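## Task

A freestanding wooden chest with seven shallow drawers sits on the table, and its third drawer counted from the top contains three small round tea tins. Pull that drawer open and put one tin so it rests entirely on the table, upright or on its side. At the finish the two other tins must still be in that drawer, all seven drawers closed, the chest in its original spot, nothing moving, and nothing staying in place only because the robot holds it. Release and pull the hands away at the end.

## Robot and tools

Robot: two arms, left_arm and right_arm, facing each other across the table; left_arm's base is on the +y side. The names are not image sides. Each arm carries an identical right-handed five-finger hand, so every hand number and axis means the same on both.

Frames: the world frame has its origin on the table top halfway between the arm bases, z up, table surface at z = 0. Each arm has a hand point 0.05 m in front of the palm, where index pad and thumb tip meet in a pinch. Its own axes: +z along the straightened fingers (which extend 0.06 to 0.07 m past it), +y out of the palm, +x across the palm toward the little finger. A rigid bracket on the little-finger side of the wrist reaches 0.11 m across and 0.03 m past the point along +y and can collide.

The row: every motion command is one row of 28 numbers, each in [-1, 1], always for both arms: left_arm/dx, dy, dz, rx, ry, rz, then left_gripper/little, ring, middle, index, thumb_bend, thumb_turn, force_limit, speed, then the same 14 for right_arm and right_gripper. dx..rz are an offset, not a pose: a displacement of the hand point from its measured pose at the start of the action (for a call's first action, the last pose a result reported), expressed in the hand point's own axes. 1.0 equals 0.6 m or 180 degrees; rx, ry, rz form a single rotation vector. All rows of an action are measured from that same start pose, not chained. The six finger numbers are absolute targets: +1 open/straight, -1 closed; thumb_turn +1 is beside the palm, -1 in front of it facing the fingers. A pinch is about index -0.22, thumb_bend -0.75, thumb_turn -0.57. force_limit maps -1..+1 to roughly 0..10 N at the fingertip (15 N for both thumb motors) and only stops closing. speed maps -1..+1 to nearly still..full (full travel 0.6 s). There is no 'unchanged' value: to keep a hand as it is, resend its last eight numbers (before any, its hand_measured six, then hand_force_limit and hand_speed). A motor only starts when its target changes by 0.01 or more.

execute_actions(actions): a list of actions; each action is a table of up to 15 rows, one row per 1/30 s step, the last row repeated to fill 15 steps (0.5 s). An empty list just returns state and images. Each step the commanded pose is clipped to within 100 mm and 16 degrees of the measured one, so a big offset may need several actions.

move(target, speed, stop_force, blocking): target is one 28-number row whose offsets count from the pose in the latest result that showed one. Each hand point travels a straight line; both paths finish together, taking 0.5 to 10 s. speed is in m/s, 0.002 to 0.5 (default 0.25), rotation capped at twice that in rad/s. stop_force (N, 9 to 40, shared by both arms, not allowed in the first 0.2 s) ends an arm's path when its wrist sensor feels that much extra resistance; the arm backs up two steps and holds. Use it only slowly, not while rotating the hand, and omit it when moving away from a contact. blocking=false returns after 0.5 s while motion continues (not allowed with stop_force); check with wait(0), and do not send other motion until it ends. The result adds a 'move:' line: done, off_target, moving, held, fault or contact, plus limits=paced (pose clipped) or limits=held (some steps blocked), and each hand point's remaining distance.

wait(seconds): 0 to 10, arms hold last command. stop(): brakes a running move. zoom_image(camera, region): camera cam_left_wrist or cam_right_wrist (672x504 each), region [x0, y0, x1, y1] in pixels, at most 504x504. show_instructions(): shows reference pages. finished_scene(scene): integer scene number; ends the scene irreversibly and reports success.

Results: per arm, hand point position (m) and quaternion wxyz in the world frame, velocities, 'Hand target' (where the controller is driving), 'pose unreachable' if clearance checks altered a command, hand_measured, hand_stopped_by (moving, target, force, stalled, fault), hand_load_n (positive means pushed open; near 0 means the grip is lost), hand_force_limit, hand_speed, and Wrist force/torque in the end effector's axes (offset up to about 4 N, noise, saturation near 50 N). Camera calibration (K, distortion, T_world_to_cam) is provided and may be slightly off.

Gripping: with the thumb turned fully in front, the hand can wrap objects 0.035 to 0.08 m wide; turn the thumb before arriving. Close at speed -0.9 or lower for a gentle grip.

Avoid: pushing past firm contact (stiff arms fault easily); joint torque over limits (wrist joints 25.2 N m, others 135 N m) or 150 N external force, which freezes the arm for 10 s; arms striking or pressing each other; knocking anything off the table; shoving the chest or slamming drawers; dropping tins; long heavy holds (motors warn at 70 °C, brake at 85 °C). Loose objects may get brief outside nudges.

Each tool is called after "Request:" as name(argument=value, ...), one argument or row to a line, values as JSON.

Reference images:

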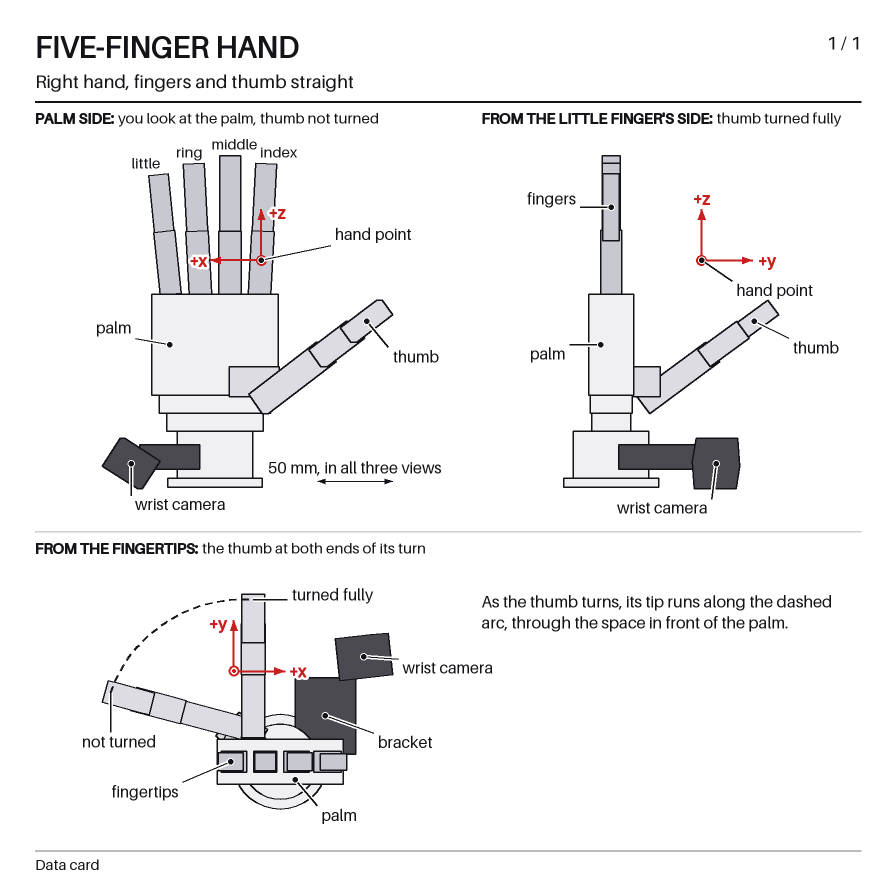

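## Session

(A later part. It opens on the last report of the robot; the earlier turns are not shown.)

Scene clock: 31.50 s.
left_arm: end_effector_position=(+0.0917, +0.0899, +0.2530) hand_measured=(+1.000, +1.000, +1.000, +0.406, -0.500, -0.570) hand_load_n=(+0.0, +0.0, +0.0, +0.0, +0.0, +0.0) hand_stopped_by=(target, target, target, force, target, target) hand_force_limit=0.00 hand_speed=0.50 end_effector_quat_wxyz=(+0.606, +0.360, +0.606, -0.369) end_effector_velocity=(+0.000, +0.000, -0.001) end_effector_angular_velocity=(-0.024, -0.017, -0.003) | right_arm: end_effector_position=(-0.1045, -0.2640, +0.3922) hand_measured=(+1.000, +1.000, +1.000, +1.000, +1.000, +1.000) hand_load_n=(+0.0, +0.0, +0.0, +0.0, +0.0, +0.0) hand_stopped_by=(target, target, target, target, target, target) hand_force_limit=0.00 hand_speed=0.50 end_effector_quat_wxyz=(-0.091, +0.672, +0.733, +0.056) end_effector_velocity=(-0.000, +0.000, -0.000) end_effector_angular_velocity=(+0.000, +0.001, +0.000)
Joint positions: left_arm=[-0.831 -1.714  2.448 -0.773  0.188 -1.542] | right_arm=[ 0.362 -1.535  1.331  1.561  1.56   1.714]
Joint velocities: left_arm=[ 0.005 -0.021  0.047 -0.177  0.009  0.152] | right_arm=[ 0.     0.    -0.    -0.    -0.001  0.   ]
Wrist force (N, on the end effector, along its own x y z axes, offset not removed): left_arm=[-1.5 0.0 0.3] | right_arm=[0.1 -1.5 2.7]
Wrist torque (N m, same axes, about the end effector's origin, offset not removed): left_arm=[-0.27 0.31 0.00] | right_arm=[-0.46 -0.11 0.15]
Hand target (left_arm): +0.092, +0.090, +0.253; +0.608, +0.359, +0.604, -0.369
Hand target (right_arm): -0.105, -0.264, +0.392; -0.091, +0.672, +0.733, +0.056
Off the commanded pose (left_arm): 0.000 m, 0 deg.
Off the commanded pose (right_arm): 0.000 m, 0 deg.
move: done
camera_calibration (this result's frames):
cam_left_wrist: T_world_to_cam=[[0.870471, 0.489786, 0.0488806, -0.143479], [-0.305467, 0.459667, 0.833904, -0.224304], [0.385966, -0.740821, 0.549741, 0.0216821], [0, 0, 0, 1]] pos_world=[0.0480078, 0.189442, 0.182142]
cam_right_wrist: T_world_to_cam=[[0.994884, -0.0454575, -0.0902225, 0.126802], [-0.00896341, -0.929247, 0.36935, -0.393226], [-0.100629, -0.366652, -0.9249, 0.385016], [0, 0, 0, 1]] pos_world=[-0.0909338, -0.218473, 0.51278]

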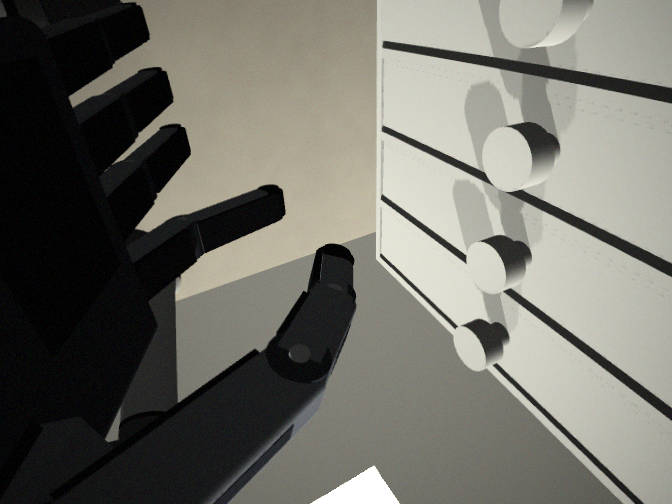

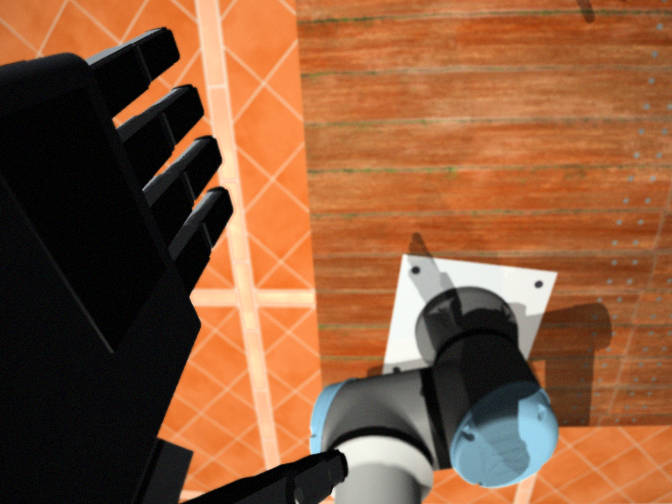

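Request:
move(
  target=[0.035,0.098,0.018,0,0,0,1,1,1,0.6,-0.5,-0.57,0,0.5, 0,0,0,0,0,0,1,1,1,1,1,1,0,0.5],
  speed=0.05,
)

Scene clock: 33.40 s.
left_arm: end_effector_position=(+0.1483, +0.1077, +0.2319) hand_measured=(+1.000, +1.000, +1.000, +0.600, -0.500, -0.570) hand_load_n=(+0.0, +0.0, +0.0, +0.0, +0.0, +0.0) hand_stopped_by=(target, target, target, target, target, target) hand_force_limit=0.00 hand_speed=0.50 end_effector_quat_wxyz=(+0.607, +0.360, +0.606, -0.369) end_effector_velocity=(+0.002, +0.000, -0.001) end_effector_angular_velocity=(-0.002, +0.002, -0.002) | right_arm: end_effector_position=(-0.1045, -0.2640, +0.3922) hand_measured=(+1.000, +1.000, +1.000, +1.000, +1.000, +1.000) hand_load_n=(+0.0, +0.0, +0.0, +0.0, +0.0, +0.0) hand_stopped_by=(target, target, target, target, target, target) hand_force_limit=0.00 hand_speed=0.50 end_effector_quat_wxyz=(-0.091, +0.672, +0.733, +0.056) end_effector_velocity=(+0.000, -0.000, -0.000) end_effector_angular_velocity=(-0.001, -0.000, -0.000)
Joint positions: left_arm=[-0.716 -1.763  2.559 -0.822  0.303 -1.556] | right_arm=[ 0.362 -1.535  1.331  1.561  1.56   1.714]
Joint velocities: left_arm=[ 0.008 -0.001  0.004 -0.005  0.01  -0.   ] | right_arm=[-0.001 -0.     0.001 -0.    -0.     0.   ]
Wrist force (N, on the end effector, along its own x y z axes, offset not removed): left_arm=[-0.1 -0.7 -0.4] | right_arm=[-1.0 -2.7 1.7]
Wrist torque (N m, same axes, about the end effector's origin, offset not removed): left_arm=[-0.29 0.04 0.12] | right_arm=[-0.50 0.11 0.00]
Hand target (left_arm): +0.149, +0.108, +0.232; +0.607, +0.360, +0.606, -0.369
Hand target (right_arm): -0.105, -0.264, +0.392; -0.091, +0.672, +0.733, +0.056
Off the commanded pose (left_arm): 0.000 m, 0 deg.
Off the commanded pose (right_arm): 0.000 m, 0 deg.
move: done
camera_calibration (this result's frames):
cam_left_wrist: T_world_to_cam=[[0.870445, 0.489839, 0.0488144, -0.200449], [-0.305543, 0.459862, 0.833769, -0.197513], [0.385965, -0.740665, 0.549951, 0.0245601], [0, 0, 0, 1]] pos_world=[0.104652, 0.207207, 0.160958]
cam_right_wrist: T_world_to_cam=[[0.994884, -0.0454575, -0.0902225, 0.126802], [-0.00896346, -0.929247, 0.36935, -0.393226], [-0.100629, -0.366651, -0.9249, 0.385017], [0, 0, 0, 1]] pos_world=[-0.0909337, -0.218473, 0.51278]

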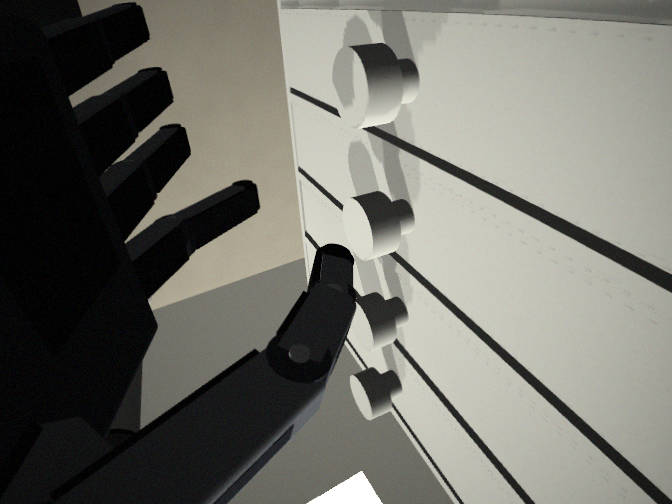

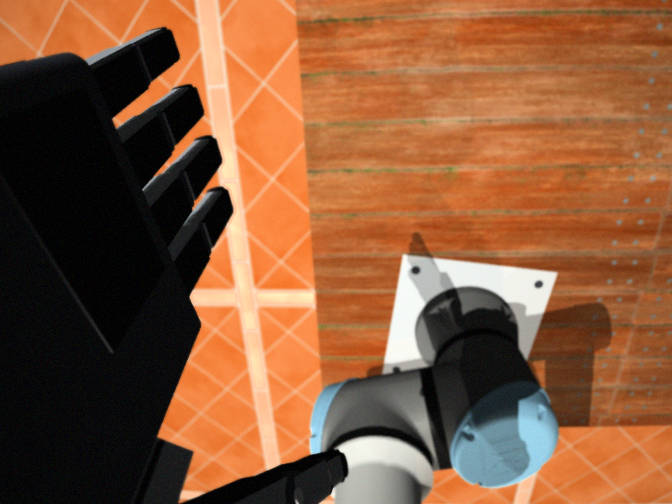

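Request:
move(
  target=[-0.007,0.048,0.015,0,0,0,1,1,1,0.6,-0.5,-0.57,0,0.5, 0,0,0,0,0,0,1,1,1,1,1,1,0,0.5],
  speed=0.015,
  stop_force=9,
)

Scene clock: 35.87 s.
left_arm: end_effector_position=(+0.1777, +0.1133, +0.2360) hand_measured=(+1.000, +1.000, +1.000, +0.600, -0.500, -0.570) hand_load_n=(+0.0, +0.0, +0.0, +0.0, +0.0, +0.0) hand_stopped_by=(target, target, target, target, target, target) hand_force_limit=0.00 hand_speed=0.50 end_effector_quat_wxyz=(+0.607, +0.360, +0.605, -0.369) end_effector_velocity=(+0.002, +0.000, +0.000) end_effector_angular_velocity=(+0.000, -0.000, +0.000) | right_arm: end_effector_position=(-0.1045, -0.2640, +0.3922) hand_measured=(+1.000, +1.000, +1.000, +1.000, +1.000, +1.000) hand_load_n=(+0.0, +0.0, +0.0, +0.0, +0.0, +0.0) hand_stopped_by=(target, target, target, target, target, target) hand_force_limit=0.00 hand_speed=0.50 end_effector_quat_wxyz=(-0.091, +0.672, +0.733, +0.056) end_effector_velocity=(-0.000, -0.000, -0.000) end_effector_angular_velocity=(-0.002, +0.002, -0.000)
Joint positions: left_arm=[-0.621 -1.807  2.574 -0.788  0.398 -1.562] | right_arm=[ 0.362 -1.535  1.331  1.561  1.56   1.714]
Joint velocities: left_arm=[ 0.009 -0.002  0.001  0.002  0.009 -0.001] | right_arm=[-0.001 -0.     0.001  0.    -0.002  0.   ]
Wrist force (N, on the end effector, along its own x y z axes, offset not removed): left_arm=[-0.5 0.0 1.0] | right_arm=[-0.5 -2.0 0.9]
Wrist torque (N m, same axes, about the end effector's origin, offset not removed): left_arm=[-0.27 0.16 0.03] | right_arm=[-0.35 0.04 0.07]
Hand target (left_arm): +0.178, +0.113, +0.236; +0.607, +0.360, +0.605, -0.369
Hand target (right_arm): -0.105, -0.264, +0.392; -0.091, +0.672, +0.733, +0.056
Off the commanded pose (left_arm): 0.000 m, 0 deg.
Off the commanded pose (right_arm): 0.000 m, 0 deg.
move: done
camera_calibration (this result's frames):
cam_left_wrist: T_world_to_cam=[[0.870414, 0.489887, 0.0488966, -0.228966], [-0.305735, 0.460014, 0.833615, -0.19445], [0.385884, -0.740539, 0.550178, 0.0150349], [0, 0, 0, 1]] pos_world=[0.134043, 0.212751, 0.16502]
cam_right_wrist: T_world_to_cam=[[0.994884, -0.0454575, -0.0902224, 0.126802], [-0.00896348, -0.929247, 0.36935, -0.393226], [-0.100629, -0.366651, -0.9249, 0.385017], [0, 0, 0, 1]] pos_world=[-0.0909338, -0.218473, 0.51278]

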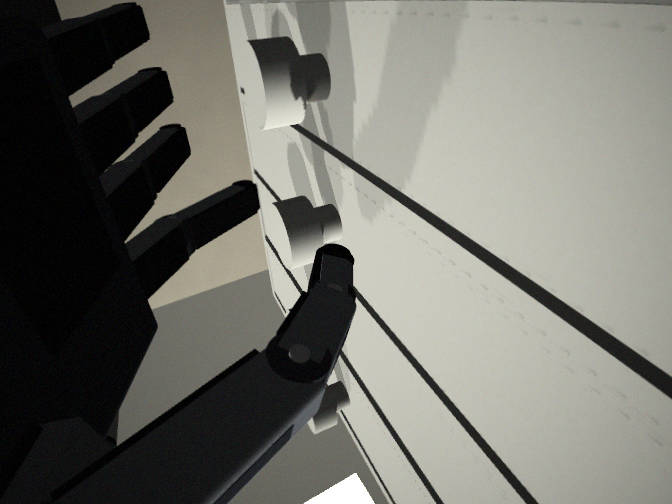

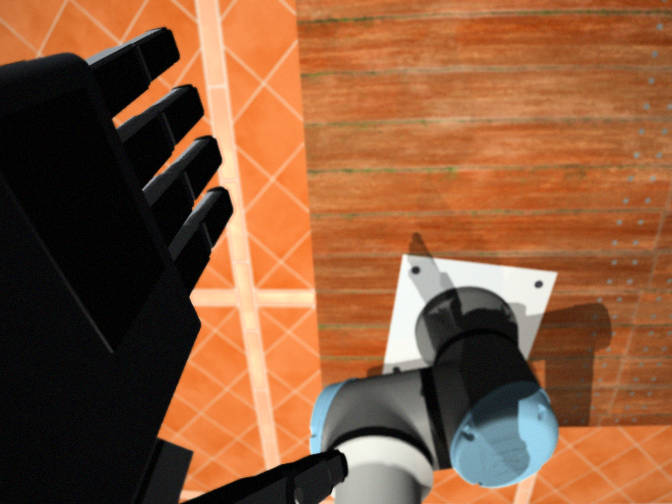

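Request:
move(
  target=[0,-0.004,0.016,0,0,0,1,1,1,0.6,-0.5,-0.57,0,0.5, 0,0,0,0,0,0,1,1,1,1,1,1,0,0.5],
  speed=0.01,
  stop_force=9,
)

Request:
move(
  target=[0,0,0,0,0,0,1,1,1,-0.6,-0.5,-0.57,0.2,-0.5, 0,0,0,0,0,0,1,1,1,1,1,1,0,0.5],
)

Scene clock: 37.23 s.
left_arm: end_effector_position=(+0.1800, +0.1040, +0.2361) hand_measured=(+1.000, +1.000, +1.000, +0.600, -0.500, -0.570) hand_load_n=(+0.0, +0.0, +0.0, +0.0, +0.0, +0.0) hand_stopped_by=(target, target, target, target, target, target) hand_force_limit=0.00 hand_speed=0.50 end_effector_quat_wxyz=(+0.607, +0.360, +0.605, -0.369) end_effector_velocity=(+0.001, -0.003, +0.000) end_effector_angular_velocity=(-0.002, +0.001, +0.000) | right_arm: end_effector_position=(-0.1045, -0.2640, +0.3922) hand_measured=(+1.000, +1.000, +1.000, +1.000, +1.000, +1.000) hand_load_n=(+0.0, +0.0, +0.0, +0.0, +0.0, +0.0) hand_stopped_by=(target, target, target, target, target, target) hand_force_limit=0.00 hand_speed=0.50 end_effector_quat_wxyz=(-0.091, +0.672, +0.733, +0.056) end_effector_velocity=(-0.000, -0.000, -0.000) end_effector_angular_velocity=(-0.001, +0.001, +0.000)
Joint positions: left_arm=[-0.581 -1.773  2.551 -0.797  0.437 -1.564] | right_arm=[ 0.362 -1.535  1.331  1.561  1.56   1.714]
Joint velocities: left_arm=[ 0.012  0.009 -0.007 -0.004  0.012 -0.   ] | right_arm=[-0.    -0.     0.001 -0.    -0.001 -0.   ]
Wrist force (N, on the end effector, along its own x y z axes, offset not removed): left_arm=[1.2 0.0 1.1] | right_arm=[-0.6 -2.3 2.8]
Wrist torque (N m, same axes, about the end effector's origin, offset not removed): left_arm=[-0.24 -0.25 0.18] | right_arm=[-0.48 -0.05 0.12]
Hand target (left_arm): +0.180, +0.104, +0.236; +0.607, +0.360, +0.605, -0.369
Hand target (right_arm): -0.105, -0.264, +0.392; -0.091, +0.672, +0.733, +0.056
Off the commanded pose (left_arm): 0.000 m, 0 deg.
Off the commanded pose (right_arm): 0.000 m, 0 deg.
move: done
camera_calibration (this result's frames):
cam_left_wrist: T_world_to_cam=[[0.870405, 0.489899, 0.0489354, -0.226442], [-0.305804, 0.460059, 0.833564, -0.189584], [0.385849, -0.740503, 0.550251, 0.00721709], [0, 0, 0, 1]] pos_world=[0.136336, 0.203497, 0.16514]
cam_right_wrist: T_world_to_cam=[[0.994884, -0.0454576, -0.0902225, 0.126801], [-0.00896353, -0.929247, 0.36935, -0.393226], [-0.100629, -0.366652, -0.9249, 0.385017], [0, 0, 0, 1]] pos_world=[-0.0909337, -0.218473, 0.51278]

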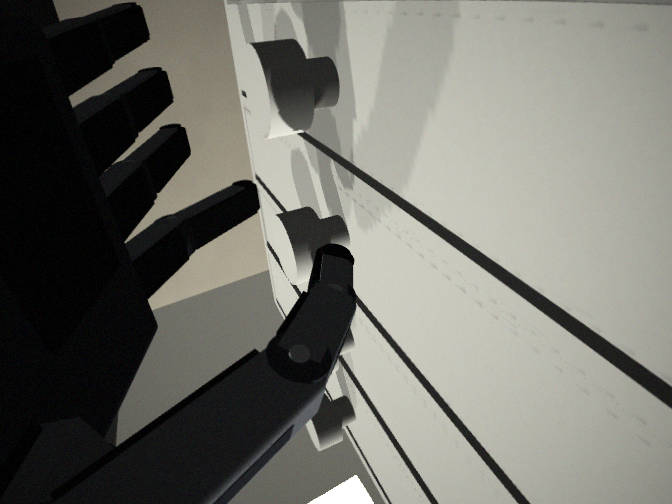

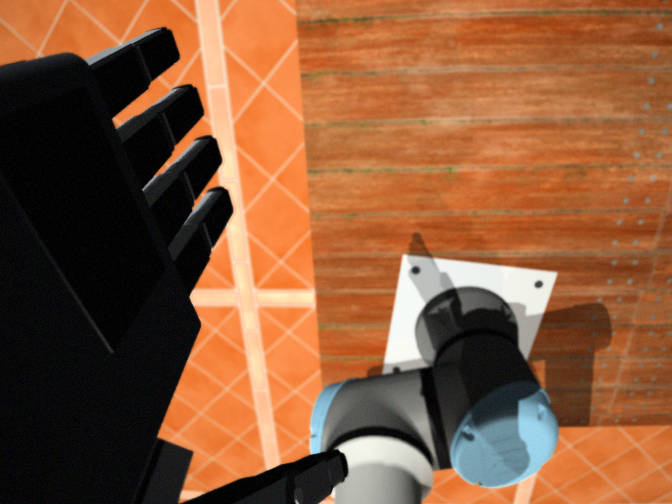

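Scene clock: 38.13 s.
left_arm: end_effector_position=(+0.1800, +0.1040, +0.2361) hand_measured=(+1.000, +1.000, +1.000, +0.078, -0.498, -0.570) hand_load_n=(+0.0, +0.0, +0.0, +9.0, +2.5, -1.0) hand_stopped_by=(target, target, target, force, target, target) hand_force_limit=0.20 hand_speed=-0.50 end_effector_quat_wxyz=(+0.607, +0.360, +0.605, -0.369) end_effector_velocity=(-0.000, -0.000, +0.000) end_effector_angular_velocity=(-0.000, +0.000, -0.001) | right_arm: end_effector_position=(-0.1045, -0.2640, +0.3922) hand_measured=(+1.000, +1.000, +1.000, +1.000, +1.000, +1.000) hand_load_n=(+0.0, +0.0, +0.0, +0.0, +0.0, +0.0) hand_stopped_by=(target, target, target, target, target, target) hand_force_limit=0.00 hand_speed=0.50 end_effector_quat_wxyz=(-0.091, +0.672, +0.733, +0.056) end_effector_velocity=(+0.000, -0.000, +0.000) end_effector_angular_velocity=(+0.000, -0.001, -0.001)
Joint positions: left_arm=[-0.581 -1.773  2.551 -0.797  0.437 -1.564] | right_arm=[ 0.362 -1.535  1.331  1.561  1.56   1.714]
Joint velocities: left_arm=[-0.     0.001 -0.001 -0.     0.001  0.   ] | right_arm=[ 0.    -0.    -0.001  0.001  0.002  0.   ]
Wrist force (N, on the end effector, along its own x y z axes, offset not removed): left_arm=[0.2 -6.4 1.2] | right_arm=[-0.5 -3.0 2.4]
Wrist torque (N m, same axes, about the end effector's origin, offset not removed): left_arm=[-0.54 -0.10 0.11] | right_arm=[-0.62 0.00 0.07]
Hand target (left_arm): +0.180, +0.104, +0.236; +0.607, +0.360, +0.605, -0.369
Hand target (right_arm): -0.105, -0.264, +0.392; -0.091, +0.672, +0.733, +0.056
Off the commanded pose (left_arm): 0.000 m, 0 deg.
Off the commanded pose (right_arm): 0.000 m, 0 deg.
move: done
camera_calibration (this result's frames):
cam_left_wrist: T_world_to_cam=[[0.870414, 0.489886, 0.0489118, -0.226427], [-0.305781, 0.460077, 0.833563, -0.18959], [0.385847, -0.740501, 0.550255, 0.00721576], [0, 0, 0, 1]] pos_world=[0.136328, 0.203493, 0.165139]
cam_right_wrist: T_world_to_cam=[[0.994884, -0.0454576, -0.0902224, 0.126801], [-0.00896361, -0.929247, 0.36935, -0.393226], [-0.100629, -0.366651, -0.9249, 0.385017], [0, 0, 0, 1]] pos_world=[-0.0909337, -0.218473, 0.51278]

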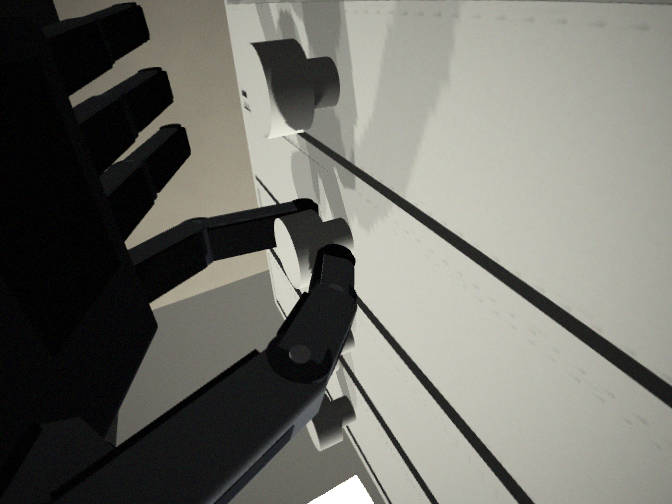

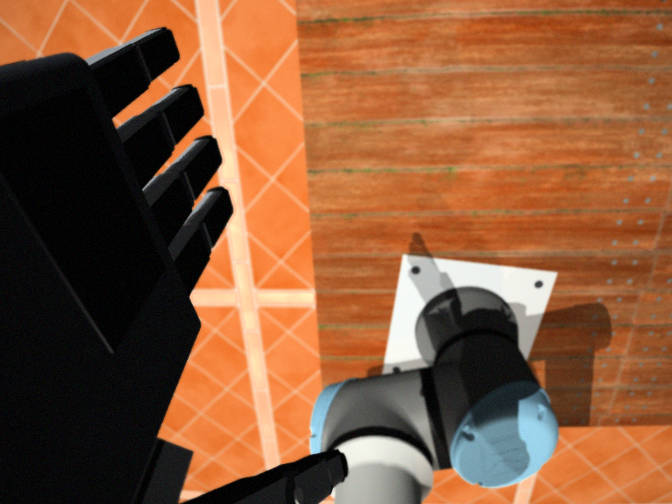

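Request:
move(
  target=[0,-0.078,-0.030,0,0,0,1,1,1,-0.6,-0.5,-0.57,0.2,-0.5, 0,0,0,0,0,0,1,1,1,1,1,1,0,0.5],
  speed=0.02,
)

Scene clock: 41.07 s.
left_arm: end_effector_position=(+0.1305, +0.0980, +0.2362) hand_measured=(+1.000, +1.000, +1.000, +0.078, -0.498, -0.570) hand_load_n=(+0.0, +0.0, +0.0, +8.0, +3.0, -1.5) hand_stopped_by=(target, target, target, force, target, target) hand_force_limit=0.20 hand_speed=-0.50 end_effector_quat_wxyz=(+0.607, +0.360, +0.606, -0.369) end_effector_velocity=(-0.002, -0.000, -0.000) end_effector_angular_velocity=(+0.001, -0.002, +0.000) | right_arm: end_effector_position=(-0.1045, -0.2640, +0.3922) hand_measured=(+1.000, +1.000, +1.000, +1.000, +1.000, +1.000) hand_load_n=(+0.0, +0.0, +0.0, +0.0, +0.0, +0.0) hand_stopped_by=(target, target, target, target, target, target) hand_force_limit=0.00 hand_speed=0.50 end_effector_quat_wxyz=(-0.091, +0.672, +0.733, +0.056) end_effector_velocity=(+0.000, +0.000, +0.000) end_effector_angular_velocity=(+0.001, -0.000, -0.000)
Joint positions: left_arm=[-0.744 -1.73   2.519 -0.817  0.275 -1.554] | right_arm=[ 0.362 -1.535  1.331  1.561  1.56   1.714]
Joint velocities: left_arm=[-0.007  0.004 -0.002 -0.001 -0.008  0.001] | right_arm=[-0.    -0.    -0.001 -0.     0.     0.   ]
Wrist force (N, on the end effector, along its own x y z axes, offset not removed): left_arm=[1.0 0.0 0.1] | right_arm=[-0.2 -3.2 2.3]
Wrist torque (N m, same axes, about the end effector's origin, offset not removed): left_arm=[-0.33 0.39 -0.01] | right_arm=[-0.62 -0.03 0.02]
Hand target (left_arm): +0.130, +0.098, +0.236; +0.607, +0.360, +0.606, -0.369
Hand target (right_arm): -0.105, -0.264, +0.392; -0.091, +0.672, +0.733, +0.056
Off the commanded pose (left_arm): 0.000 m, 0 deg.
Off the commanded pose (right_arm): 0.000 m, 0 deg.
move: done
camera_calibration (this result's frames):
cam_left_wrist: T_world_to_cam=[[0.870448, 0.48984, 0.048767, -0.180379], [-0.305479, 0.459826, 0.833812, -0.202091], [0.38601, -0.740687, 0.54989, 0.0218923], [0, 0, 0, 1]] pos_world=[0.0868248, 0.197499, 0.165264]
cam_right_wrist: T_world_to_cam=[[0.994884, -0.0454578, -0.0902223, 0.126801], [-0.00896377, -0.929247, 0.36935, -0.393226], [-0.100629, -0.366651, -0.9249, 0.385017], [0, 0, 0, 1]] pos_world=[-0.0909337, -0.218473, 0.51278]

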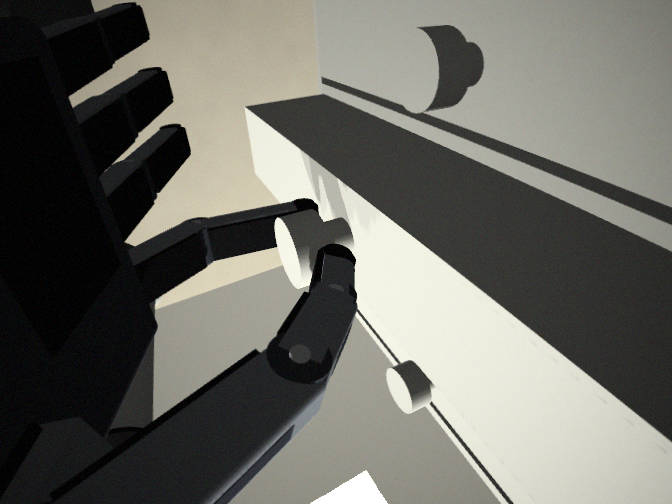

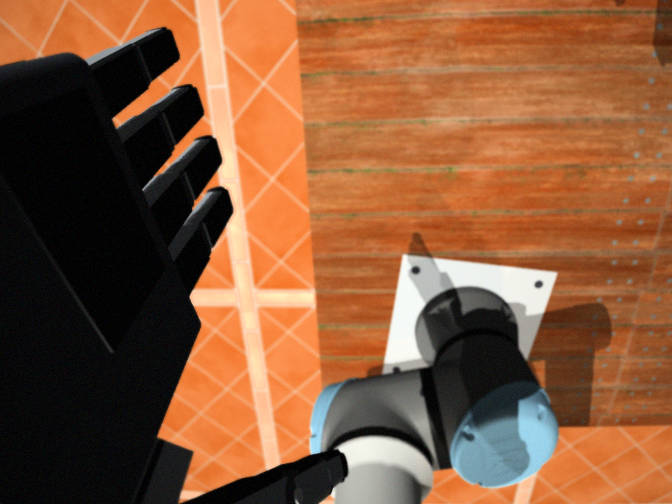

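Request:
move(
  target=[0,-0.11,-0.042,-0.06,0,0,1,1,1,-0.6,-0.5,-0.57,0.2,-0.5, 0,0,0,0,0,0,1,1,1,1,1,1,0,0.5],
  speed=0.025,
)

Scene clock: 45.37 s.
left_arm: end_effector_position=(+0.0607, +0.0893, +0.2363) hand_measured=(+1.000, +1.000, +1.000, +0.078, -0.496, -0.570) hand_load_n=(+0.0, +0.0, +0.0, +6.0, +8.0, -1.5) hand_stopped_by=(target, target, target, force, target, target) hand_force_limit=0.20 hand_speed=-0.50 end_effector_quat_wxyz=(+0.635, +0.303, +0.640, -0.309) end_effector_velocity=(-0.003, -0.001, +0.000) end_effector_angular_velocity=(-0.003, -0.003, +0.005) | right_arm: end_effector_position=(-0.1045, -0.2640, +0.3922) hand_measured=(+1.000, +1.000, +1.000, +1.000, +1.000, +1.000) hand_load_n=(+0.0, +0.0, +0.0, +0.0, +0.0, +0.0) hand_stopped_by=(target, target, target, target, target, target) hand_force_limit=0.00 hand_speed=0.50 end_effector_quat_wxyz=(-0.091, +0.672, +0.733, +0.056) end_effector_velocity=(-0.000, +0.000, -0.000) end_effector_angular_velocity=(+0.001, +0.001, +0.001)
Joint positions: left_arm=[-0.872 -1.525  2.323 -0.88  -0.04  -1.5  ] | right_arm=[ 0.362 -1.535  1.331  1.561  1.56   1.714]
Joint velocities: left_arm=[-0.002  0.036 -0.038  0.126 -0.006 -0.123] | right_arm=[ 0.    -0.    -0.    -0.001 -0.001 -0.001]
Wrist force (N, on the end effector, along its own x y z axes, offset not removed): left_arm=[0.8 0.7 0.0] | right_arm=[0.0 -2.4 2.0]
Wrist torque (N m, same axes, about the end effector's origin, offset not removed): left_arm=[0.02 -0.01 0.08] | right_arm=[-0.42 -0.12 0.08]
Hand target (left_arm): +0.060, +0.089, +0.236; +0.635, +0.303, +0.640, -0.309
Hand target (right_arm): -0.105, -0.264, +0.392; -0.091, +0.672, +0.733, +0.056
Off the commanded pose (left_arm): 0.000 m, 1 deg.
Off the commanded pose (right_arm): 0.000 m, 0 deg.
move: done
camera_calibration (this result's frames):
cam_left_wrist: T_world_to_cam=[[0.764596, 0.642724, 0.0479503, -0.122396], [-0.379244, 0.388503, 0.839786, -0.210143], [0.521122, -0.660281, 0.540797, 0.0291253], [0, 0, 0, 1]] pos_world=[-0.00128957, 0.179539, 0.166593]
cam_right_wrist: T_world_to_cam=[[0.994884, -0.0454576, -0.0902222, 0.126801], [-0.00896362, -0.929247, 0.36935, -0.393226], [-0.100629, -0.366651, -0.9249, 0.385017], [0, 0, 0, 1]] pos_world=[-0.0909337, -0.218473, 0.51278]

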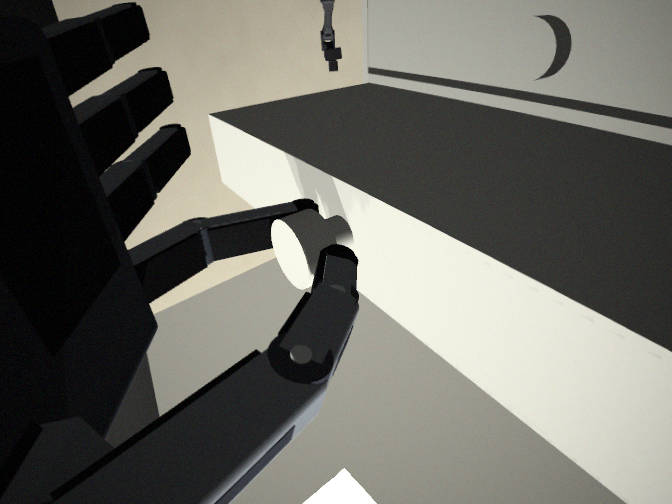

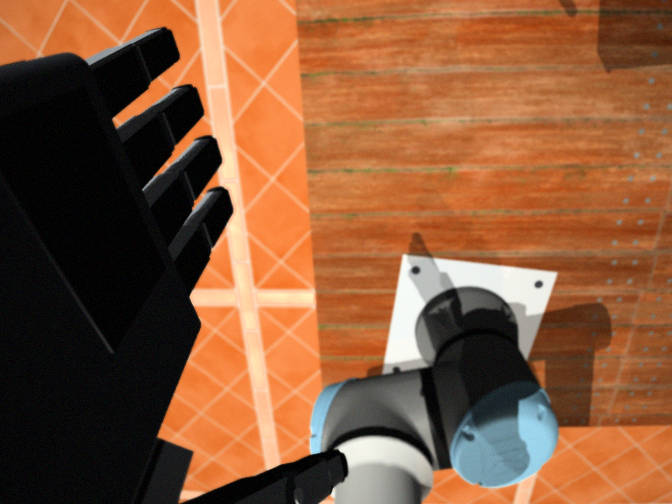

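Request:
move(
  target=[0,0.01,-0.03,0,0,0,1,1,1,0.7,-0.5,-0.57,0.2,0.5, 0,0,0,0,0,0,1,1,1,1,1,1,0,0.5],
  speed=0.03,
)

Request:
move(
  target=[0,-0.1,-0.03,0,0,0,1,1,1,0.7,-0.5,-0.57,0.2,0.5, 0,0,0,0,0,0,1,1,1,1,1,1,0,0.5],
  speed=0.1,
)

Scene clock: 46.57 s.
left_arm: end_effector_position=(+0.0542, +0.1069, +0.2363) hand_measured=(+1.000, +1.000, +1.000, +0.700, -0.500, -0.570) hand_load_n=(+0.0, +0.0, +0.0, +0.0, +0.0, +0.0) hand_stopped_by=(target, target, target, target, target, target) hand_force_limit=0.20 hand_speed=0.50 end_effector_quat_wxyz=(+0.635, +0.303, +0.640, -0.309) end_effector_velocity=(-0.001, +0.002, -0.000) end_effector_angular_velocity=(-0.001, +0.000, -0.001) | right_arm: end_effector_position=(-0.1045, -0.2640, +0.3922) hand_measured=(+1.000, +1.000, +1.000, +1.000, +1.000, +1.000) hand_load_n=(+0.0, +0.0, +0.0, +0.0, +0.0, +0.0) hand_stopped_by=(target, target, target, target, target, target) hand_force_limit=0.00 hand_speed=0.50 end_effector_quat_wxyz=(-0.091, +0.672, +0.733, +0.056) end_effector_velocity=(-0.000, +0.000, -0.000) end_effector_angular_velocity=(+0.000, +0.001, -0.000)
Joint positions: left_arm=[-0.933 -1.545  2.342 -0.834 -0.102 -1.546] | right_arm=[ 0.362 -1.535  1.331  1.561  1.56   1.714]
Joint velocities: left_arm=[-0.008 -0.001  0.001  0.01  -0.007 -0.012] | right_arm=[-0.     0.     0.    -0.001 -0.    -0.   ]
Wrist force (N, on the end effector, along its own x y z axes, offset not removed): left_arm=[-0.1 -0.7 0.5] | right_arm=[-0.8 -2.8 1.8]
Wrist torque (N m, same axes, about the end effector's origin, offset not removed): left_arm=[-0.40 0.11 0.15] | right_arm=[-0.56 0.09 0.07]
Hand target (left_arm): +0.054, +0.107, +0.236; +0.635, +0.303, +0.640, -0.309
Hand target (right_arm): -0.105, -0.264, +0.392; -0.091, +0.672, +0.733, +0.056
Off the commanded pose (left_arm): 0.000 m, 0 deg.
Off the commanded pose (right_arm): 0.000 m, 0 deg.
move: done
camera_calibration (this result's frames):
cam_left_wrist: T_world_to_cam=[[0.764604, 0.642712, 0.0479863, -0.128741], [-0.37907, 0.388247, 0.839982, -0.219395], [0.521236, -0.660443, 0.540488, 0.0441835], [0, 0, 0, 1]] pos_world=[-0.00776023, 0.197104, 0.166585]
cam_right_wrist: T_world_to_cam=[[0.994884, -0.0454576, -0.0902223, 0.126801], [-0.00896361, -0.929247, 0.36935, -0.393226], [-0.100629, -0.366652, -0.9249, 0.385017], [0, 0, 0, 1]] pos_world=[-0.0909337, -0.218473, 0.51278]

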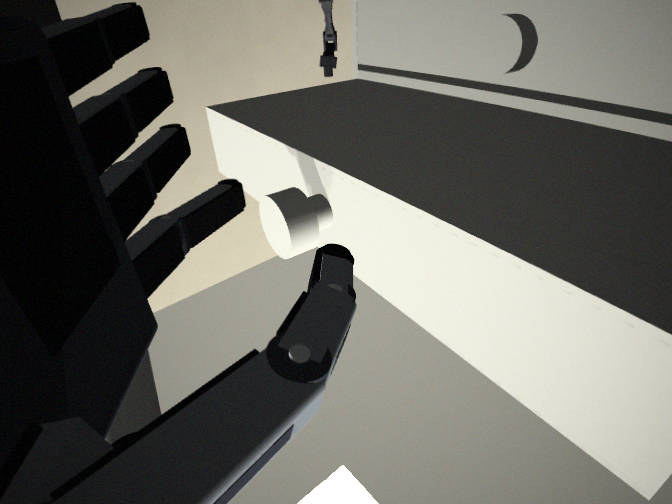

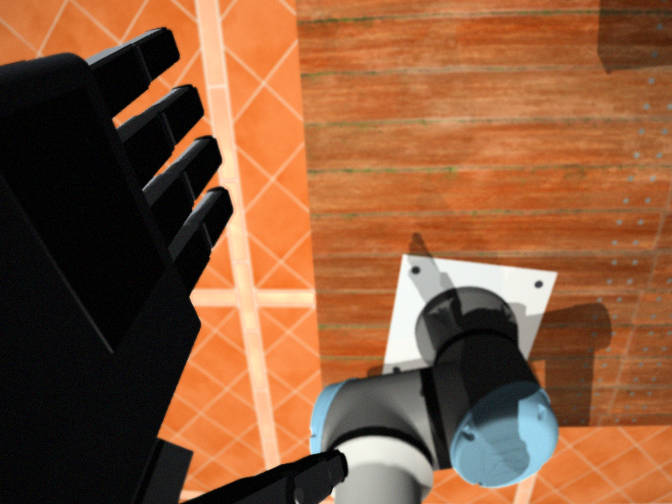

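Scene clock: 47.70 s.
left_arm: end_effector_position=(-0.0036, +0.0836, +0.2368) hand_measured=(+1.000, +1.000, +1.000, +0.700, -0.500, -0.570) hand_load_n=(+0.0, +0.0, +0.0, +0.0, +0.0, +0.0) hand_stopped_by=(target, target, target, target, target, target) hand_force_limit=0.20 hand_speed=0.50 end_effector_quat_wxyz=(+0.634, +0.303, +0.641, -0.309) end_effector_velocity=(-0.002, -0.001, +0.000) end_effector_angular_velocity=(-0.003, -0.001, +0.001) | right_arm: end_effector_position=(-0.1045, -0.2640, +0.3922) hand_measured=(+1.000, +1.000, +1.000, +1.000, +1.000, +1.000) hand_load_n=(+0.0, +0.0, +0.0, +0.0, +0.0, +0.0) hand_stopped_by=(target, target, target, target, target, target) hand_force_limit=0.00 hand_speed=0.50 end_effector_quat_wxyz=(-0.091, +0.672, +0.733, +0.056) end_effector_velocity=(-0.000, +0.000, -0.000) end_effector_angular_velocity=(+0.000, +0.000, +0.000)
Joint positions: left_arm=[-0.968 -1.422  2.201 -0.812 -0.136 -1.549] | right_arm=[ 0.362 -1.535  1.331  1.561  1.56   1.714]
Joint velocities: left_arm=[-0.     0.012 -0.013  0.028 -0.001 -0.027] | right_arm=[ 0.  0.  0. -0. -0. -0.]
Wrist force (N, on the end effector, along its own x y z axes, offset not removed): left_arm=[1.4 -0.6 1.7] | right_arm=[-0.7 -1.6 3.8]
Wrist torque (N m, same axes, about the end effector's origin, offset not removed): left_arm=[-0.33 -0.16 0.30] | right_arm=[-0.53 -0.06 0.07]
Hand target (left_arm): -0.004, +0.083, +0.237; +0.634, +0.303, +0.640, -0.309
Hand target (right_arm): -0.105, -0.264, +0.392; -0.091, +0.672, +0.733, +0.056
Off the commanded pose (left_arm): 0.000 m, 0 deg.
Off the commanded pose (right_arm): 0.000 m, 0 deg.
move: done
camera_calibration (this result's frames):
cam_left_wrist: T_world_to_cam=[[0.764701, 0.64259, 0.0480649, -0.0696172], [-0.378624, 0.387711, 0.840431, -0.232786], [0.521417, -0.660877, 0.539783, 0.0588357], [0, 0, 0, 1]] pos_world=[-0.0655799, 0.173872, 0.167228]
cam_right_wrist: T_world_to_cam=[[0.994884, -0.0454577, -0.0902223, 0.126801], [-0.0089637, -0.929247, 0.36935, -0.393226], [-0.100629, -0.366651, -0.9249, 0.385017], [0, 0, 0, 1]] pos_world=[-0.0909337, -0.218473, 0.51278]

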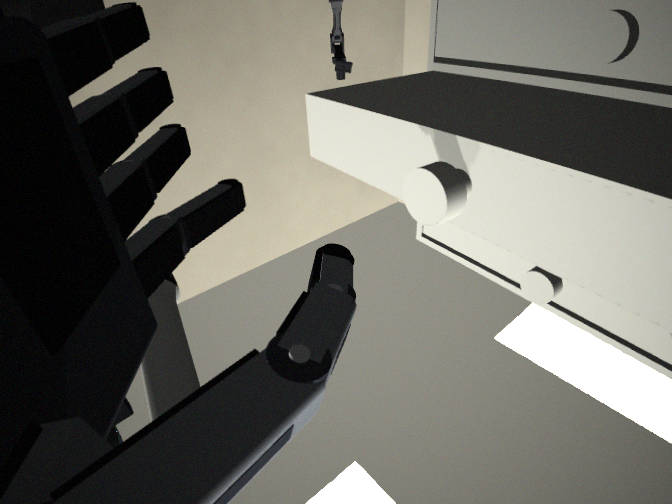

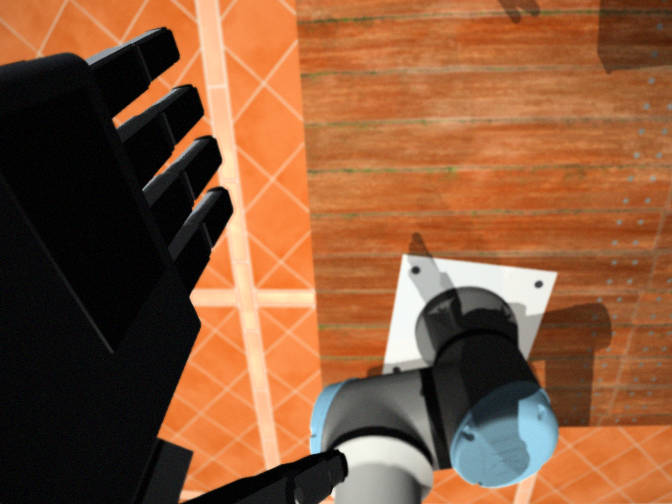

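Request:
move(
  target=[-0.33,0.0,-0.15,0,0,0,1,1,1,0.7,-0.5,-0.57,0.2,0.5, 0,0,0,0,0,0,1,1,1,1,1,1,0,0.5],
)

Request:
move(
  target=[0,0,0,0,0.5,0,1,1,1,0.7,-0.5,-0.57,0.2,0.5, 0,0,0,0,0,0,1,1,1,1,1,1,0,0.5],
)

Scene clock: 49.73 s.
left_arm: end_effector_position=(-0.0578, +0.1541, +0.4348) hand_measured=(+1.000, +1.000, +1.000, +0.700, -0.500, -0.570) hand_load_n=(+0.0, +0.0, +0.0, +0.0, +0.0, +0.0) hand_stopped_by=(target, target, target, target, target, target) hand_force_limit=0.20 hand_speed=0.50 end_effector_quat_wxyz=(+0.634, +0.304, +0.641, -0.309) end_effector_velocity=(-0.002, +0.001, +0.001) end_effector_angular_velocity=(-0.002, -0.003, -0.001) | right_arm: end_effector_position=(-0.1045, -0.2640, +0.3922) hand_measured=(+1.000, +1.000, +1.000, +1.000, +1.000, +1.000) hand_load_n=(+0.0, +0.0, +0.0, +0.0, +0.0, +0.0) hand_stopped_by=(target, target, target, target, target, target) hand_force_limit=0.00 hand_speed=0.50 end_effector_quat_wxyz=(-0.091, +0.672, +0.733, +0.056) end_effector_velocity=(-0.000, +0.000, +0.000) end_effector_angular_velocity=(+0.000, +0.001, +0.000)
Joint positions: left_arm=[-1.223 -1.696  1.897 -0.216 -0.391 -1.568] | right_arm=[ 0.362 -1.535  1.331  1.561  1.56   1.714]
Joint velocities: left_arm=[-0.003  0.004 -0.004  0.011 -0.002 -0.009] | right_arm=[-0.    -0.    -0.     0.    -0.001 -0.   ]
Wrist force (N, on the end effector, along its own x y z axes, offset not removed): left_arm=[0.1 -1.3 -0.1] | right_arm=[0.0 -2.1 3.1]
Wrist torque (N m, same axes, about the end effector's origin, offset not removed): left_arm=[-0.43 0.07 0.01] | right_arm=[-0.53 -0.11 0.13]
Hand target (left_arm): -0.058, +0.154, +0.435; +0.634, +0.303, +0.641, -0.309
Hand target (right_arm): -0.105, -0.264, +0.392; -0.091, +0.672, +0.733, +0.056
Off the commanded pose (left_arm): 0.001 m, 0 deg.
Off the commanded pose (right_arm): 0.000 m, 0 deg.
move: done
camera_calibration (this result's frames):
cam_left_wrist: T_world_to_cam=[[0.76477, 0.64249, 0.0483114, -0.0830439], [-0.378162, 0.386896, 0.841014, -0.447127], [0.521651, -0.661452, 0.538852, 0.0273314], [0, 0, 0, 1]] pos_world=[-0.119834, 0.244425, 0.365324]
cam_right_wrist: T_world_to_cam=[[0.994884, -0.0454578, -0.0902223, 0.126801], [-0.00896382, -0.929247, 0.36935, -0.393226], [-0.100629, -0.366651, -0.9249, 0.385017], [0, 0, 0, 1]] pos_world=[-0.0909336, -0.218473, 0.51278]

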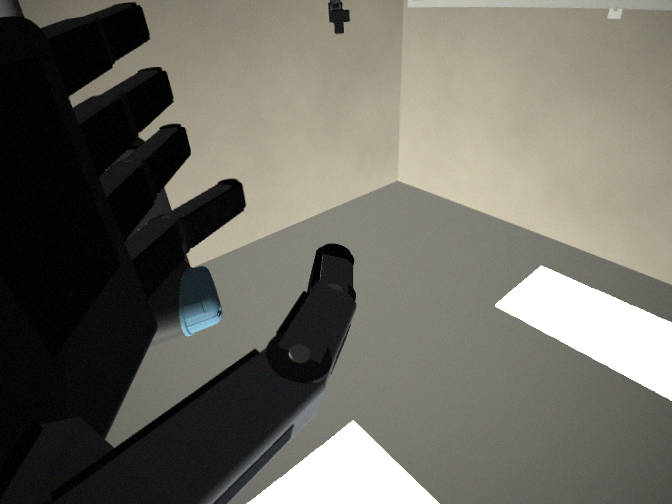

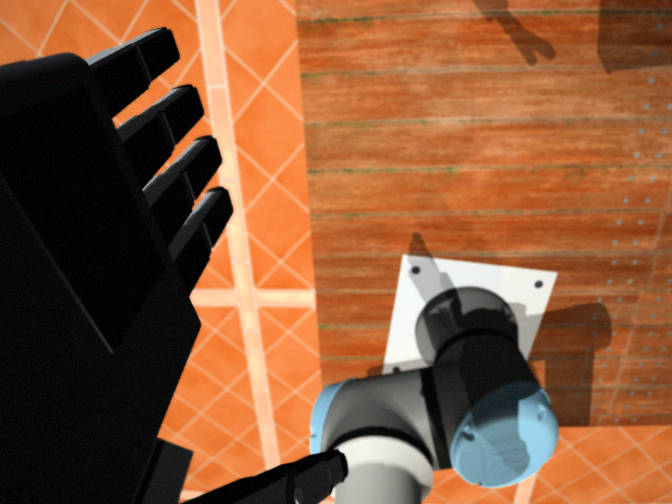

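Scene clock: 53.47 s.
left_arm: end_effector_position=(-0.0584, +0.1540, +0.4354) hand_measured=(+1.000, +1.000, +1.000, +0.700, -0.500, -0.570) hand_load_n=(+0.0, +0.0, +0.0, +0.0, +0.0, +0.0) hand_stopped_by=(target, target, target, target, target, target) hand_force_limit=0.20 hand_speed=0.50 end_effector_quat_wxyz=(-0.004, +0.433, +0.901, -0.004) end_effector_velocity=(+0.001, -0.000, +0.000) end_effector_angular_velocity=(+0.010, +0.006, -0.001) | right_arm: end_effector_position=(-0.1045, -0.2640, +0.3922) hand_measured=(+1.000, +1.000, +1.000, +1.000, +1.000, +1.000) hand_load_n=(+0.0, +0.0, +0.0, +0.0, +0.0, +0.0) hand_stopped_by=(target, target, target, target, target, target) hand_force_limit=0.00 hand_speed=0.50 end_effector_quat_wxyz=(-0.091, +0.672, +0.733, +0.056) end_effector_velocity=(+0.000, -0.000, +0.000) end_effector_angular_velocity=(-0.001, -0.001, +0.000)
Joint positions: left_arm=[-0.611 -1.766  1.493 -1.307 -1.576  0.22 ] | right_arm=[ 0.362 -1.535  1.331  1.561  1.56   1.714]
Joint velocities: left_arm=[ 0.008  0.004 -0.006  0.006 -0.011  0.009] | right_arm=[ 0.    -0.     0.     0.001  0.001 -0.   ]
Wrist force (N, on the end effector, along its own x y z axes, offset not removed): left_arm=[0.4 0.2 0.6] | right_arm=[0.1 -1.5 2.2]
Wrist torque (N m, same axes, about the end effector's origin, offset not removed): left_arm=[-0.08 -0.03 0.15] | right_arm=[-0.34 -0.09 0.17]
Hand target (left_arm): -0.058, +0.154, +0.435; -0.004, +0.433, +0.901, -0.004
Hand target (right_arm): -0.105, -0.264, +0.392; -0.091, +0.672, +0.733, +0.056
Off the commanded pose (left_arm): 0.001 m, 0 deg.
Off the commanded pose (right_arm): 0.000 m, 0 deg.
move: done
camera_calibration (this result's frames):
cam_left_wrist: T_world_to_cam=[[0.815745, 0.578266, 0.013024, -0.0543434], [0.480553, -0.690091, 0.54115, -0.101196], [0.321916, -0.435181, -0.840825, 0.58144], [0, 0, 0, 1]] pos_world=[-0.0942145, 0.214622, 0.54436]
cam_right_wrist: T_world_to_cam=[[0.994884, -0.0454575, -0.0902222, 0.126801], [-0.00896352, -0.929247, 0.36935, -0.393226], [-0.100628, -0.366652, -0.9249, 0.385017], [0, 0, 0, 1]] pos_world=[-0.0909337, -0.218473, 0.51278]

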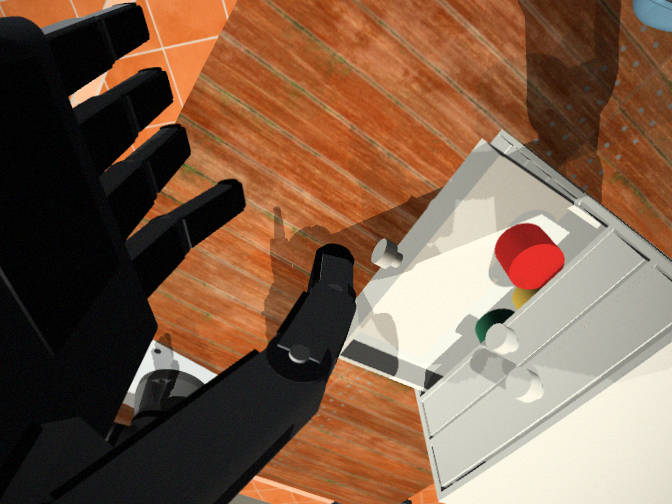

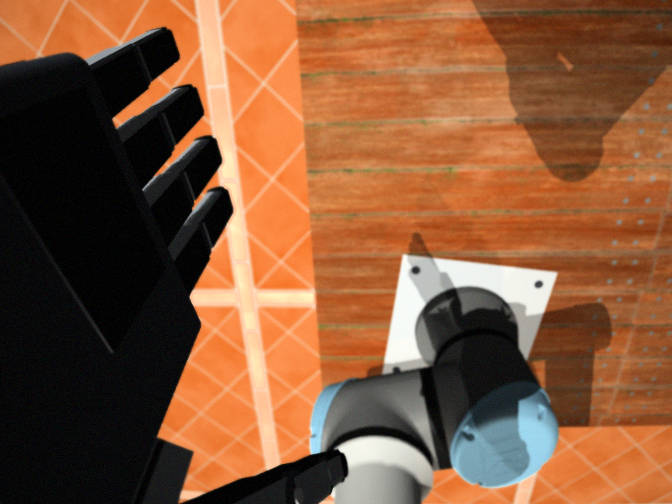

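Request:
move(
  target=[-0.161,0.112,0.125,0,0,-0.786,1,1,1,1,0.5,-1,0.2,0.5, 0,0,0,0,0,0,1,1,1,1,1,1,0,0.5],
)

Scene clock: 59.50 s.
left_arm: end_effector_position=(+0.0537, +0.1201, +0.3598) hand_measured=(+1.000, +1.000, +1.000, +1.000, +0.500, -1.000) hand_load_n=(+0.0, +0.0, +0.0, +0.0, +0.0, +0.0) hand_stopped_by=(target, target, target, target, target, target) hand_force_limit=0.20 hand_speed=0.50 end_effector_quat_wxyz=(+0.005, +0.708, -0.707, -0.001) end_effector_velocity=(+0.000, -0.000, -0.001) end_effector_angular_velocity=(+0.000, -0.000, +0.015) | right_arm: end_effector_position=(-0.1045, -0.2640, +0.3922) hand_measured=(+1.000, +1.000, +1.000, +1.000, +1.000, +1.000) hand_load_n=(+0.0, +0.0, +0.0, +0.0, +0.0, +0.0) hand_stopped_by=(target, target, target, target, target, target) hand_force_limit=0.00 hand_speed=0.50 end_effector_quat_wxyz=(-0.091, +0.672, +0.733, +0.056) end_effector_velocity=(-0.000, -0.000, +0.000) end_effector_angular_velocity=(-0.000, +0.000, +0.000)
Joint positions: left_arm=[-0.023 -1.709  1.643 -1.511 -1.579 -1.658] | right_arm=[ 0.362 -1.535  1.331  1.561  1.56   1.714]
Joint velocities: left_arm=[ 0.002 -0.002  0.003 -0.001  0.    -0.013] | right_arm=[ 0.  0. -0.  0. -0.  0.]
Wrist force (N, on the end effector, along its own x y z axes, offset not removed): left_arm=[-1.2 -2.0 1.1] | right_arm=[0.5 -2.6 2.3]
Wrist torque (N m, same axes, about the end effector's origin, offset not removed): left_arm=[-0.56 0.22 -0.02] | right_arm=[-0.50 -0.14 0.15]
Hand target (left_arm): +0.054, +0.120, +0.360; +0.005, +0.708, -0.706, -0.001
Hand target (right_arm): -0.105, -0.264, +0.392; -0.091, +0.672, +0.733, +0.056
Off the commanded pose (left_arm): 0.001 m, 0 deg.
Off the commanded pose (right_arm): 0.000 m, 0 deg.
move: done
camera_calibration (this result's frames):
cam_left_wrist: T_world_to_cam=[[-0.997831, 0.0574709, 0.0321133, 0.0278156], [0.0657155, 0.8402, 0.538279, -0.298075], [0.00395379, 0.539222, -0.842154, 0.367619], [0, 0, 0, 1]] pos_world=[0.0458899, 0.0506163, 0.469146]
cam_right_wrist: T_world_to_cam=[[0.994884, -0.0454577, -0.0902223, 0.126801], [-0.00896369, -0.929247, 0.36935, -0.393226], [-0.100629, -0.366651, -0.9249, 0.385017], [0, 0, 0, 1]] pos_world=[-0.0909337, -0.218473, 0.51278]

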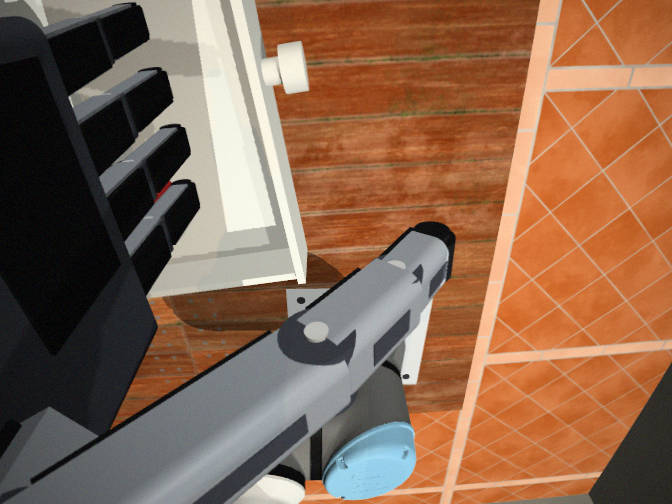

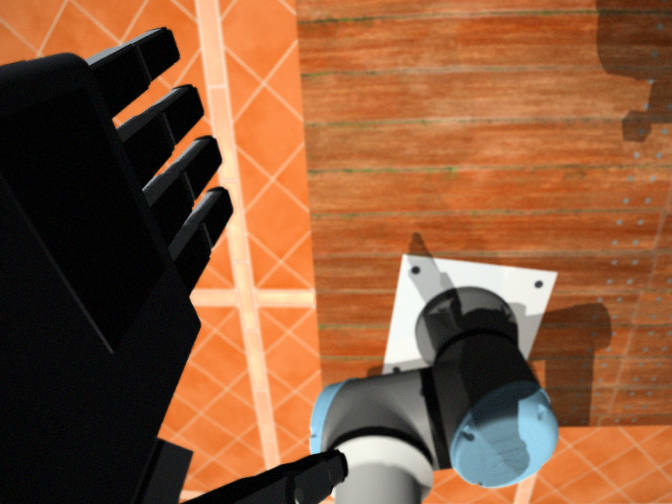

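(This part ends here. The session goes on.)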